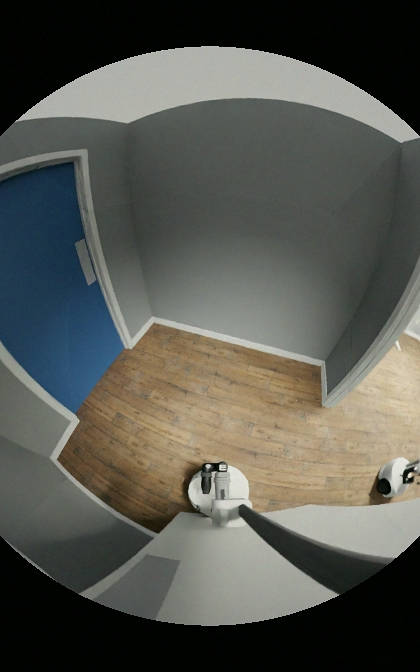

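Call:
execute_actions([
  {"r2":{"base":{"rotate_rad":-0.085},"joints":{"wrist_pitch_rad":0.28,"lift_m":0.855},"pace":"slow"},"r1":{"base":{"strafe_m":-0.26}},"r3":{"base":{"translate_m":-0.1},"pace":"slow"}},
], cameras=["r2_wrist_camera"])

Call:
execute_actions([
  {"r1":{"base":{"translate_m":1.1}}},
], cameras=["r1_head_left_camera"])

Scene clock: 85.80 s.
r1.base_odometry: x=-1.276 y=-1.005 heading=-1.568 (m, m, rad; r1's odometry frame)
r1.turned_by_wheels: +0.000 (rad since the last result)
r1.turned_by_imu: -0.002 (rad since the last result)
r1.base_tilt: forward=+1.1 right=-0.1 (deg)
r1.lidar_m: 1.71 1.02 1.19 2.08 2.14 2.37 2.26 2.31 2.01 1.90 1.33 1.03
r1.base_status: done
r1.joint_positions: lift_m=+0.200 arm_m=+0.002 wrist_yaw_rad=+3.139 wrist_pitch_rad=-0.004 wrist_roll_rad=+0.010 gripper_m=+0.057
r1.joint_status: not commanded
r1.motor_effort: lift_m=+17(18) arm_m=-1(1) wrist_yaw_rad=+2(2) wrist_pitch_rad=-7(6) wrist_roll_rad=+0(1) gripper_m=-3(2) wheel_0=+3(14) wheel_1=-1(12) wheel_2=+0(2) (%)
r1.hand_pose: x=-0.1150 y=+0.0883 z=+0.3796 quat_wxyz=(+0.002, +0.002, +0.005, +1.000) (m; r1's base frame)
r1.wrist_depth_mm: - 143 - - - - - / - 141 - - - - - / - 122 172 - - - - / 105 138 202 - - - - / 138 156 - - - - - / - 1983 1661 1863 224 1756 1756 / 1281 1229 1008 1078 976 1118 1118
r2.base_odometry: x=+0.744 y=+0.762 heading=+1.985 (m, m, rad; r2's odometry frame)
r2.turned_by_wheels: -0.085 (rad since the last result)
r2.turned_by_imu: -0.084 (rad since the last result)
r2.base_tilt: forward=-0.3 right=+1.2 (deg)
r2.lidar_m: 0.50 0.65 2.09 2.14 2.79 3.64 1.60 1.10 1.02 0.77 0.50 0.46
r2.base_status: done
r2.joint_positions: lift_m=+0.855 arm_m=+0.151 wrist_yaw_rad=+0.000 wrist_pitch_rad=+0.282 wrist_roll_rad=-0.016 gripper_m=+0.140
r2.joint_status: all done
r2.motor_effort: lift_m=+24(24) arm_m=-6(7) wrist_yaw_rad=+0(30) wrist_pitch_rad=-6(48) wrist_roll_rad=+1(0) gripper_m=+3(2) wheel_0=+1(8) wheel_1=+0(3) wheel_2=+1(5) (%)
r2.hand_pose: x=+0.5992 y=-0.0874 z=+0.9526 quat_wxyz=(+0.990, -0.008, +0.140, +0.001) (m; r2's base frame)
r2.wrist_depth_mm: 1138 960 831 778 699 627 580 / 1182 1042 891 788 707 647 597 / 1255 1060 931 798 723 676 615 / 891 842 768 355 559 661 615 / 496 469 445 362 364 410 394 / 340 330 304 314 306 198 293 / 260 246 237 169 224 224 231
r3.base_odometry: x=+0.610 y=-3.317 heading=+2.672 (m, m, rad; r3's odometry frame)
r3.turned_by_wheels: +0.005 (rad since the last result)
r3.turned_by_imu: -0.002 (rad since the last result)
r3.base_tilt: forward=+0.3 right=+0.3 (deg)
r3.lidar_m: 1.51 1.68 1.40 1.04 0.28 0.25 - 0.25 0.29 1.65 1.26 1.48
r3.base_status: translate_m contact_stop (by the wheels' count: +0.000 of -0.100)
r3.joint_positions: lift_m=+0.200 arm_m=+0.002 wrist_yaw_rad=+3.164 wrist_pitch_rad=+0.017 wrist_roll_rad=-0.019 gripper_m=+0.057
r3.joint_status: not commanded
r3.on_its_own: the wheels are slack since a contact_stop
r3.motor_effort: lift_m=+16(15) arm_m=+0(1) wrist_yaw_rad=+1(1) wrist_pitch_rad=-6(6) wrist_roll_rad=+0(0) gripper_m=-3(5) wheel_0=+0(31) wheel_1=+0(37) wheel_2=+0(38) (%)
r3.hand_pose: x=-0.1179 y=+0.0808 z=+0.3735 quat_wxyz=(-0.011, -0.008, -0.010, +1.000) (m; r3's base frame)
r3.wrist_depth_mm: - 138 329 325 322 319 564 / - 129 265 322 320 315 564 / - 119 156 322 319 315 564 / - 132 191 320 317 314 564 / 135 179 320 317 315 312 559 / 324 322 317 315 211 310 549 / 322 320 317 314 309 307 549
pictures: r2_wrist_camera
camera_calibration (this result's frames):
r2_wrist_camera: T_world_to_cam=[[0.018951, -0.999345, -0.0308151, -0.0598874], [-0.238737, 0.0254061, -0.970752, 1.1387], [0.970899, 0.0257535, -0.2381, -0.126979], [0, 0, 0, 1]] pos_world=[0.396269, -0.0855081, 1.07332]
Images, in order (width x height): r2_wrist_camera 616x392.

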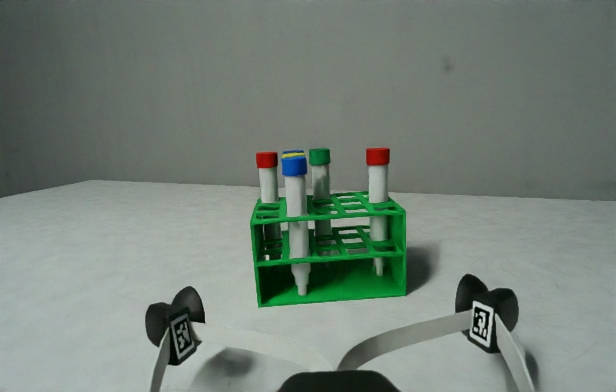

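not run: a stop came earlier in this reply.

Call:
execute_actions([
  {"r1":{"base":{"translate_m":1.1}},"r3":{"base":{"translate_m":0.003},"pace":"slow"},"r2":{"joints":{"arm_m":0.26},"pace":"slow","contact_limits":{"arm_m":0.2}}},
], cameras=["r1_head_left_camera","r2_wrist_camera","r2_head_camera"])

Scene clock: 92.77 s.
r1.base_odometry: x=-1.273 y=-2.104 heading=-1.568 (m, m, rad; r1's odometry frame)
r1.turned_by_wheels: +0.001 (rad since the last result)
r1.turned_by_imu: -0.002 (rad since the last result)
r1.base_tilt: forward=+1.1 right=+0.0 (deg)
r1.lidar_m: 2.18 0.67 0.65 0.52 0.56 2.86 3.39 3.42 0.46 0.44 1.02 1.31
r1.base_status: done
r1.joint_positions: lift_m=+0.200 arm_m=+0.002 wrist_yaw_rad=+3.139 wrist_pitch_rad=-0.004 wrist_roll_rad=+0.010 gripper_m=+0.057
r1.joint_status: not commanded
r1.motor_effort: lift_m=+17(17) arm_m=-1(1) wrist_yaw_rad=+2(2) wrist_pitch_rad=-7(8) wrist_roll_rad=+1(1) gripper_m=-1(2) wheel_0=+5(12) wheel_1=+4(6) wheel_2=-2(11) (%)
r1.hand_pose: x=-0.1150 y=+0.0883 z=+0.3796 quat_wxyz=(+0.002, +0.002, +0.005, +1.000) (m; r1's base frame)
r1.wrist_depth_mm: - 143 - - - - - / - 141 - - - - - / - 122 172 - - - - / 105 138 202 - - - - / 138 156 - - - - - / - - 1661 1863 224 1756 1708 / 1229 1205 1025 1098 991 1118 1118
r2.base_odometry: x=+0.744 y=+0.762 heading=+1.985 (m, m, rad; r2's odometry frame)
r2.turned_by_wheels: +0.000 (rad since the last result)
r2.turned_by_imu: +0.001 (rad since the last result)
r2.base_tilt: forward=-0.3 right=+1.2 (deg)
r2.lidar_m: 0.49 0.65 2.09 2.17 2.78 3.63 1.61 1.10 1.03 0.77 0.52 0.47
r2.base_status: not commanded
r2.joint_positions: lift_m=+0.855 arm_m=+0.259 wrist_yaw_rad=+0.000 wrist_pitch_rad=+0.282 wrist_roll_rad=-0.016 gripper_m=+0.140
r2.joint_status: all done
r2.motor_effort: lift_m=+24(25) arm_m=+6(7) wrist_yaw_rad=+0(0) wrist_pitch_rad=-6(7) wrist_roll_rad=+1(2) gripper_m=+1(3) wheel_0=+1(1) wheel_1=+0(0) wheel_2=+1(2) (%)
r2.contact_limits: arm_m 0.2
r2.hand_pose: x=+0.7068 y=-0.0874 z=+0.9526 quat_wxyz=(+0.990, -0.008, +0.141, +0.001) (m; r2's base frame)
r2.wrist_depth_mm: 960 831 741 661 603 544 500 / 1042 891 778 683 615 559 517 / 1098 931 809 699 634 580 525 / 891 831 683 249 603 585 539 / 492 469 421 223 239 407 399 / 340 330 226 231 237 198 291 / 260 243 229 169 220 216 230
r3.base_odometry: x=+0.607 y=-3.316 heading=+2.673 (m, m, rad; r3's odometry frame)
r3.turned_by_wheels: +0.001 (rad since the last result)
r3.turned_by_imu: +0.001 (rad since the last result)
r3.base_tilt: forward=+0.3 right=+0.3 (deg)
r3.lidar_m: 1.50 1.69 1.38 1.05 0.27 0.25 - 0.25 0.30 0.64 0.66 1.49
r3.base_status: done
r3.joint_positions: lift_m=+0.200 arm_m=+0.002 wrist_yaw_rad=+3.164 wrist_pitch_rad=+0.017 wrist_roll_rad=-0.019 gripper_m=+0.057
r3.joint_status: not commanded
r3.motor_effort: lift_m=+15(16) arm_m=+1(0) wrist_yaw_rad=+2(1) wrist_pitch_rad=-6(6) wrist_roll_rad=+0(1) gripper_m=-4(3) wheel_0=+6(7) wheel_1=+6(5) wheel_2=-2(8) (%)
r3.hand_pose: x=-0.1179 y=+0.0808 z=+0.3735 quat_wxyz=(-0.011, -0.008, -0.010, +1.000) (m; r3's base frame)
r3.wrist_depth_mm: - 138 329 325 322 319 569 / - 129 265 322 319 315 564 / - 118 156 320 317 315 559 / - 132 191 320 315 312 564 / 135 179 322 317 314 312 559 / 325 322 317 315 211 309 554 / 324 320 315 314 312 307 549
pictures: r1_head_left_camera, r2_head_camera, r2_wrist_camera
camera_calibration (this result's frames):
r2_wrist_camera: T_world_to_cam=[[0.0187895, -0.999348, -0.0308166, -0.0618575], [-0.238814, 0.025444, -0.970732, 1.16443], [0.970884, 0.025599, -0.23818, -0.231455], [0, 0, 0, 1]] pos_world=[0.503959, -0.0855199, 1.07331]
Images, in order (width x height): r1_head_left_camera 420x672, r2_head_camera 420x560, r2_wrist_camera 616x392.

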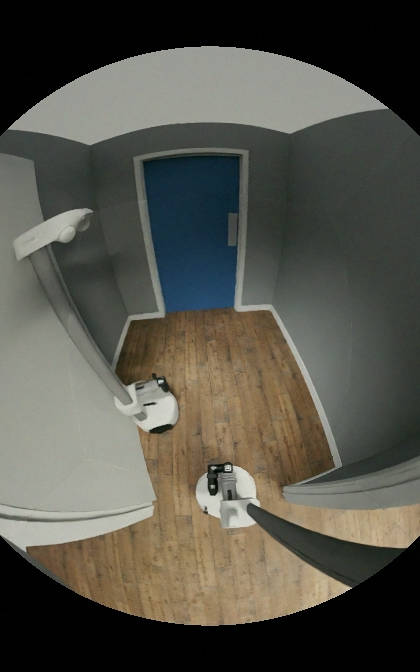

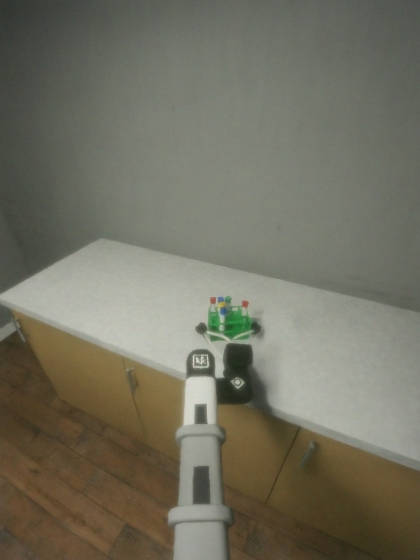

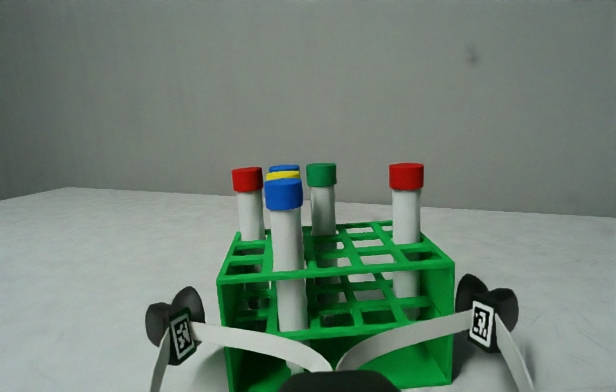

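Call:
execute_actions([
  {"r1":{"base":{"translate_m":0.2}},"r2":{"joints":{"gripper_m":0.04}}},
], cameras=["r2_wrist_camera"])

Call:
execute_actions([
  {"r1":{"base":{"strafe_m":-0.1}},"r2":{"joints":{"lift_m":0.89},"pace":"slow"}},
], cameras=["r2_wrist_camera"])

Call:
execute_actions([
  {"r1":{"base":{"translate_m":1.3}}},
], cameras=["r1_head_left_camera"])

Scene clock: 97.97 s.
r1.base_odometry: x=-1.272 y=-2.304 heading=-1.567 (m, m, rad; r1's odometry frame)
r1.turned_by_wheels: +0.000 (rad since the last result)
r1.turned_by_imu: -0.001 (rad since the last result)
r1.base_tilt: forward=+1.0 right=-0.1 (deg)
r1.lidar_m: 1.98 0.55 0.52 0.59 0.58 2.93 3.59 3.66 0.50 0.91 1.00 1.31
r1.base_status: done
r1.joint_positions: lift_m=+0.200 arm_m=+0.002 wrist_yaw_rad=+3.139 wrist_pitch_rad=-0.004 wrist_roll_rad=+0.010 gripper_m=+0.057
r1.joint_status: not commanded
r1.motor_effort: lift_m=+18(17) arm_m=-1(1) wrist_yaw_rad=+2(3) wrist_pitch_rad=-6(7) wrist_roll_rad=+1(1) gripper_m=-1(3) wheel_0=+5(10) wheel_1=+4(6) wheel_2=-4(13) (%)
r1.hand_pose: x=-0.1150 y=+0.0883 z=+0.3796 quat_wxyz=(+0.002, +0.002, +0.005, +1.000) (m; r1's base frame)
r1.wrist_depth_mm: - 143 - - - - - / - 141 - - - - - / - 122 172 - - - - / 105 138 202 - - - - / 138 156 - - - - - / - 1983 1708 1863 224 1756 1708 / 1255 1229 1008 1078 991 1118 1118
r2.base_odometry: x=+0.744 y=+0.762 heading=+1.985 (m, m, rad; r2's odometry frame)
r2.turned_by_wheels: +0.000 (rad since the last result)
r2.turned_by_imu: +0.001 (rad since the last result)
r2.base_tilt: forward=-0.3 right=+1.2 (deg)
r2.lidar_m: 0.51 0.65 2.08 2.14 2.80 3.63 1.60 1.09 1.01 0.78 0.51 0.47
r2.base_status: not commanded
r2.joint_positions: lift_m=+0.855 arm_m=+0.259 wrist_yaw_rad=+0.000 wrist_pitch_rad=+0.283 wrist_roll_rad=-0.016 gripper_m=+0.041
r2.joint_status: all done
r2.motor_effort: lift_m=+24(24) arm_m=+7(6) wrist_yaw_rad=+0(0) wrist_pitch_rad=-9(10) wrist_roll_rad=+1(0) gripper_m=-30(35) wheel_0=+1(1) wheel_1=+0(0) wheel_2=+2(1) (%)
r2.hand_pose: x=+0.7067 y=-0.0874 z=+0.9522 quat_wxyz=(+0.990, -0.008, +0.141, +0.001) (m; r2's base frame)
r2.wrist_depth_mm: 976 842 750 668 609 549 504 / 1042 904 768 676 609 564 517 / 1078 931 809 699 634 574 535 / 878 820 609 228 591 580 539 / 484 473 238 197 204 402 394 / 338 327 204 205 216 186 289 / 259 167 182 185 208 189 209
r3.base_odometry: x=+0.607 y=-3.316 heading=+2.673 (m, m, rad; r3's odometry frame)
r3.turned_by_wheels: +0.000 (rad since the last result)
r3.turned_by_imu: +0.000 (rad since the last result)
r3.base_tilt: forward=+0.3 right=+0.3 (deg)
r3.lidar_m: 1.49 1.67 1.39 1.03 0.27 0.25 - 0.25 0.30 0.62 0.52 1.47
r3.base_status: not commanded
r3.joint_positions: lift_m=+0.200 arm_m=+0.002 wrist_yaw_rad=+3.164 wrist_pitch_rad=+0.017 wrist_roll_rad=-0.019 gripper_m=+0.057
r3.joint_status: not commanded
r3.motor_effort: lift_m=+16(16) arm_m=+1(0) wrist_yaw_rad=+1(0) wrist_pitch_rad=-6(7) wrist_roll_rad=-1(0) gripper_m=-3(3) wheel_0=+6(6) wheel_1=+7(6) wheel_2=-2(2) (%)
r3.hand_pose: x=-0.1179 y=+0.0808 z=+0.3735 quat_wxyz=(-0.011, -0.008, -0.010, +1.000) (m; r3's base frame)
r3.wrist_depth_mm: - 138 327 325 322 319 569 / - 129 266 324 320 315 564 / - 119 156 322 317 314 564 / - 132 192 319 315 312 564 / 135 179 320 317 314 310 564 / 324 322 319 315 211 309 554 / 324 320 315 314 310 307 554
pictures: r2_wrist_camera
camera_calibration (this result's frames):
r2_wrist_camera: T_world_to_cam=[[0.0186418, -0.99935, -0.0308413, -0.0617685], [-0.240097, 0.0254695, -0.970415, 1.16465], [0.97057, 0.0254952, -0.239466, -0.229994], [0, 0, 0, 1]] pos_world=[0.504005, -0.0855278, 1.07321]
Images, in order (width x height): r2_wrist_camera 616x392.

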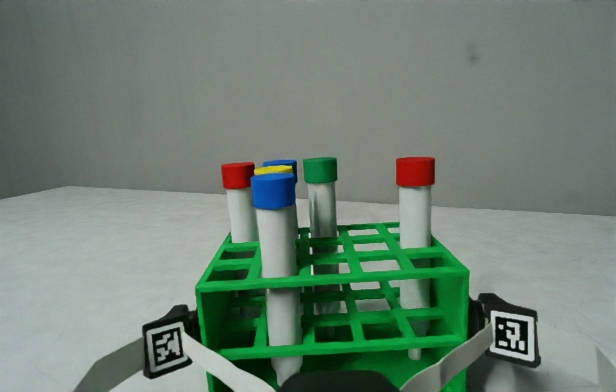

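Scene clock: 99.43 s.
r1.base_odometry: x=-1.372 y=-2.305 heading=-1.567 (m, m, rad; r1's odometry frame)
r1.turned_by_wheels: +0.000 (rad since the last result)
r1.turned_by_imu: +0.000 (rad since the last result)
r1.base_tilt: forward=+1.0 right=+0.0 (deg)
r1.lidar_m: 1.98 0.68 0.61 0.68 0.68 3.04 3.59 0.51 0.43 0.86 0.89 1.18
r1.base_status: done
r1.joint_positions: lift_m=+0.200 arm_m=+0.002 wrist_yaw_rad=+3.139 wrist_pitch_rad=-0.004 wrist_roll_rad=+0.010 gripper_m=+0.057
r1.joint_status: not commanded
r1.motor_effort: lift_m=+17(16) arm_m=-1(1) wrist_yaw_rad=+2(2) wrist_pitch_rad=-8(7) wrist_roll_rad=+1(1) gripper_m=-3(3) wheel_0=+5(14) wheel_1=-2(14) wheel_2=+0(1) (%)
r1.hand_pose: x=-0.1150 y=+0.0883 z=+0.3796 quat_wxyz=(+0.002, +0.002, +0.005, +1.000) (m; r1's base frame)
r1.wrist_depth_mm: - 143 - - - - - / - 141 - - - - - / - 122 172 - - - - / 105 138 202 - - - - / 138 156 - - - - - / - 1983 1661 1863 225 1756 1756 / 1255 1205 1025 1078 991 1098 1118
r2.base_odometry: x=+0.744 y=+0.762 heading=+1.985 (m, m, rad; r2's odometry frame)
r2.turned_by_wheels: +0.000 (rad since the last result)
r2.turned_by_imu: +0.000 (rad since the last result)
r2.base_tilt: forward=-0.3 right=+1.2 (deg)
r2.lidar_m: 0.50 0.65 2.10 2.14 2.80 3.61 1.60 1.09 1.01 0.77 0.52 0.45
r2.base_status: not commanded
r2.joint_positions: lift_m=+0.890 arm_m=+0.259 wrist_yaw_rad=+0.000 wrist_pitch_rad=+0.283 wrist_roll_rad=-0.016 gripper_m=+0.041
r2.joint_status: all done
r2.motor_effort: lift_m=+25(26) arm_m=+6(7) wrist_yaw_rad=+0(0) wrist_pitch_rad=-10(9) wrist_roll_rad=+1(1) gripper_m=-31(34) wheel_0=+1(1) wheel_1=+0(1) wheel_2=+1(2) (%)
r2.hand_pose: x=+0.7067 y=-0.0874 z=+0.9872 quat_wxyz=(+0.990, -0.008, +0.141, +0.001) (m; r2's base frame)
r2.wrist_depth_mm: 960 842 741 661 603 549 500 / 1008 891 768 676 621 569 517 / 1098 931 809 683 634 585 535 / 1098 891 741 228 661 585 549 / 597 569 237 196 204 488 480 / 413 404 204 205 216 186 351 / 314 168 181 185 209 189 256
r3.base_odometry: x=+0.607 y=-3.316 heading=+2.673 (m, m, rad; r3's odometry frame)
r3.turned_by_wheels: +0.000 (rad since the last result)
r3.turned_by_imu: +0.000 (rad since the last result)
r3.base_tilt: forward=+0.3 right=+0.3 (deg)
r3.lidar_m: 1.49 1.68 1.39 1.03 0.27 0.25 - 0.25 0.29 4.05 0.59 0.71
r3.base_status: not commanded
r3.joint_positions: lift_m=+0.200 arm_m=+0.002 wrist_yaw_rad=+3.164 wrist_pitch_rad=+0.017 wrist_roll_rad=-0.019 gripper_m=+0.057
r3.joint_status: not commanded
r3.motor_effort: lift_m=+15(15) arm_m=+0(1) wrist_yaw_rad=+1(2) wrist_pitch_rad=-6(6) wrist_roll_rad=+0(1) gripper_m=-4(3) wheel_0=+6(6) wheel_1=+6(6) wheel_2=-3(2) (%)
r3.hand_pose: x=-0.1179 y=+0.0808 z=+0.3735 quat_wxyz=(-0.011, -0.008, -0.010, +1.000) (m; r3's base frame)
r3.wrist_depth_mm: - 138 327 324 322 319 569 / - 129 266 322 320 317 569 / - 119 156 320 319 314 564 / - 132 191 320 315 312 564 / 135 179 320 319 315 310 564 / 325 322 317 317 211 309 559 / 322 320 317 314 310 307 554
pictures: r2_wrist_camera
camera_calibration (this result's frames):
r2_wrist_camera: T_world_to_cam=[[0.0186404, -0.99935, -0.0308422, -0.0606887], [-0.240139, 0.0254697, -0.970404, 1.19858], [0.970559, 0.0254952, -0.239509, -0.221573], [0, 0, 0, 1]] pos_world=[0.504008, -0.0855278, 1.10817]
Images, in order (width x height): r2_wrist_camera 616x392.

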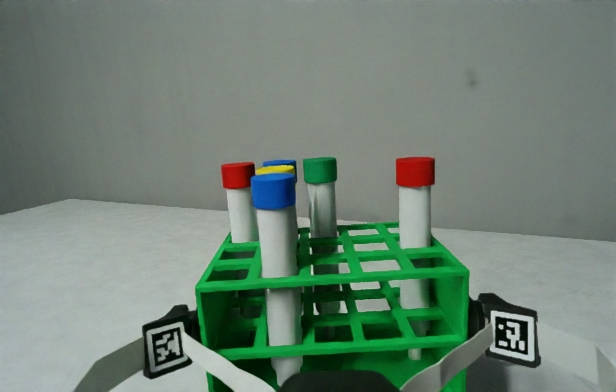

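Scene clock: 105.23 s.
r1.base_odometry: x=-1.366 y=-3.604 heading=-1.567 (m, m, rad; r1's odometry frame)
r1.turned_by_wheels: +0.001 (rad since the last result)
r1.turned_by_imu: -0.002 (rad since the last result)
r1.base_tilt: forward=+1.1 right=+0.0 (deg)
r1.lidar_m: 0.73 0.76 1.01 1.28 0.87 0.84 1.60 1.22 0.83 0.79 0.82 0.71
r1.base_status: done
r1.joint_positions: lift_m=+0.200 arm_m=+0.002 wrist_yaw_rad=+3.139 wrist_pitch_rad=-0.004 wrist_roll_rad=+0.010 gripper_m=+0.057
r1.joint_status: not commanded
r1.motor_effort: lift_m=+17(17) arm_m=-1(1) wrist_yaw_rad=+2(2) wrist_pitch_rad=-8(6) wrist_roll_rad=+0(1) gripper_m=-1(4) wheel_0=+6(10) wheel_1=+5(10) wheel_2=-2(12) (%)
r1.hand_pose: x=-0.1150 y=+0.0883 z=+0.3796 quat_wxyz=(+0.002, +0.002, +0.005, +1.000) (m; r1's base frame)
r1.wrist_depth_mm: - 143 - - - 1430 1098 / - 141 - - - 1366 1078 / - 122 173 - - 1397 1060 / 105 138 202 - - 1308 946 / 138 156 - - - 1397 1025 / 1499 1618 1618 1863 224 960 866 / 1255 1229 1025 1078 991 820 741
r2.base_odometry: x=+0.744 y=+0.762 heading=+1.985 (m, m, rad; r2's odometry frame)
r2.turned_by_wheels: +0.000 (rad since the last result)
r2.turned_by_imu: +0.001 (rad since the last result)
r2.base_tilt: forward=-0.3 right=+1.2 (deg)
r2.lidar_m: 0.50 0.66 2.10 2.15 2.79 3.62 1.60 1.09 1.00 0.78 0.50 0.48
r2.base_status: not commanded
r2.joint_positions: lift_m=+0.890 arm_m=+0.259 wrist_yaw_rad=+0.000 wrist_pitch_rad=+0.283 wrist_roll_rad=-0.016 gripper_m=+0.041
r2.joint_status: not commanded
r2.motor_effort: lift_m=+25(25) arm_m=+7(6) wrist_yaw_rad=+1(0) wrist_pitch_rad=-10(10) wrist_roll_rad=+1(0) gripper_m=-33(34) wheel_0=+1(1) wheel_1=+1(0) wheel_2=+1(2) (%)
r2.hand_pose: x=+0.7067 y=-0.0874 z=+0.9872 quat_wxyz=(+0.990, -0.008, +0.141, +0.001) (m; r2's base frame)
r2.wrist_depth_mm: 976 842 741 661 591 549 504 / 1025 891 759 683 621 564 521 / 1098 917 798 699 634 574 530 / 1078 917 741 229 661 591 549 / 591 569 238 196 205 492 477 / 410 402 204 206 215 186 351 / 314 168 182 185 209 189 256
r3.base_odometry: x=+0.607 y=-3.316 heading=+2.673 (m, m, rad; r3's odometry frame)
r3.turned_by_wheels: +0.000 (rad since the last result)
r3.turned_by_imu: +0.000 (rad since the last result)
r3.base_tilt: forward=+0.3 right=+0.3 (deg)
r3.lidar_m: 1.49 0.80 1.40 1.03 0.28 0.25 - 0.25 0.30 4.04 1.24 1.49
r3.base_status: not commanded
r3.joint_positions: lift_m=+0.200 arm_m=+0.002 wrist_yaw_rad=+3.164 wrist_pitch_rad=+0.017 wrist_roll_rad=-0.019 gripper_m=+0.057
r3.joint_status: not commanded
r3.motor_effort: lift_m=+16(15) arm_m=+1(0) wrist_yaw_rad=+1(1) wrist_pitch_rad=-6(6) wrist_roll_rad=-1(1) gripper_m=-4(4) wheel_0=+6(6) wheel_1=+6(6) wheel_2=-2(2) (%)
r3.hand_pose: x=-0.1179 y=+0.0808 z=+0.3735 quat_wxyz=(-0.011, -0.008, -0.010, +1.000) (m; r3's base frame)
r3.wrist_depth_mm: - 138 327 324 320 319 569 / - 129 266 322 319 317 564 / - 119 156 320 317 314 564 / - 132 191 319 315 312 564 / 135 179 320 317 315 312 559 / 325 322 319 315 211 309 554 / 322 320 315 314 310 307 554
pictures: r1_head_left_camera
Images, in order (width x height): r1_head_left_camera 420x672.

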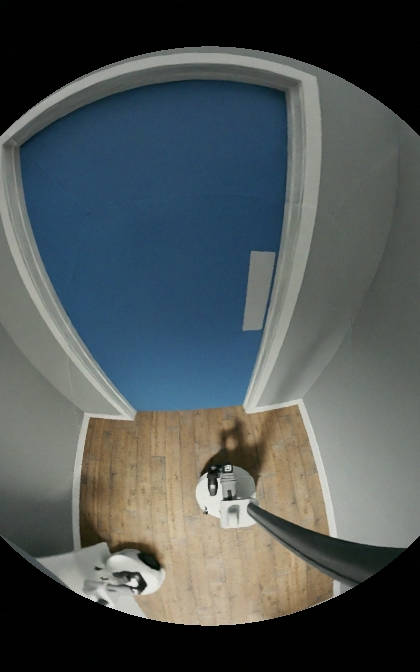

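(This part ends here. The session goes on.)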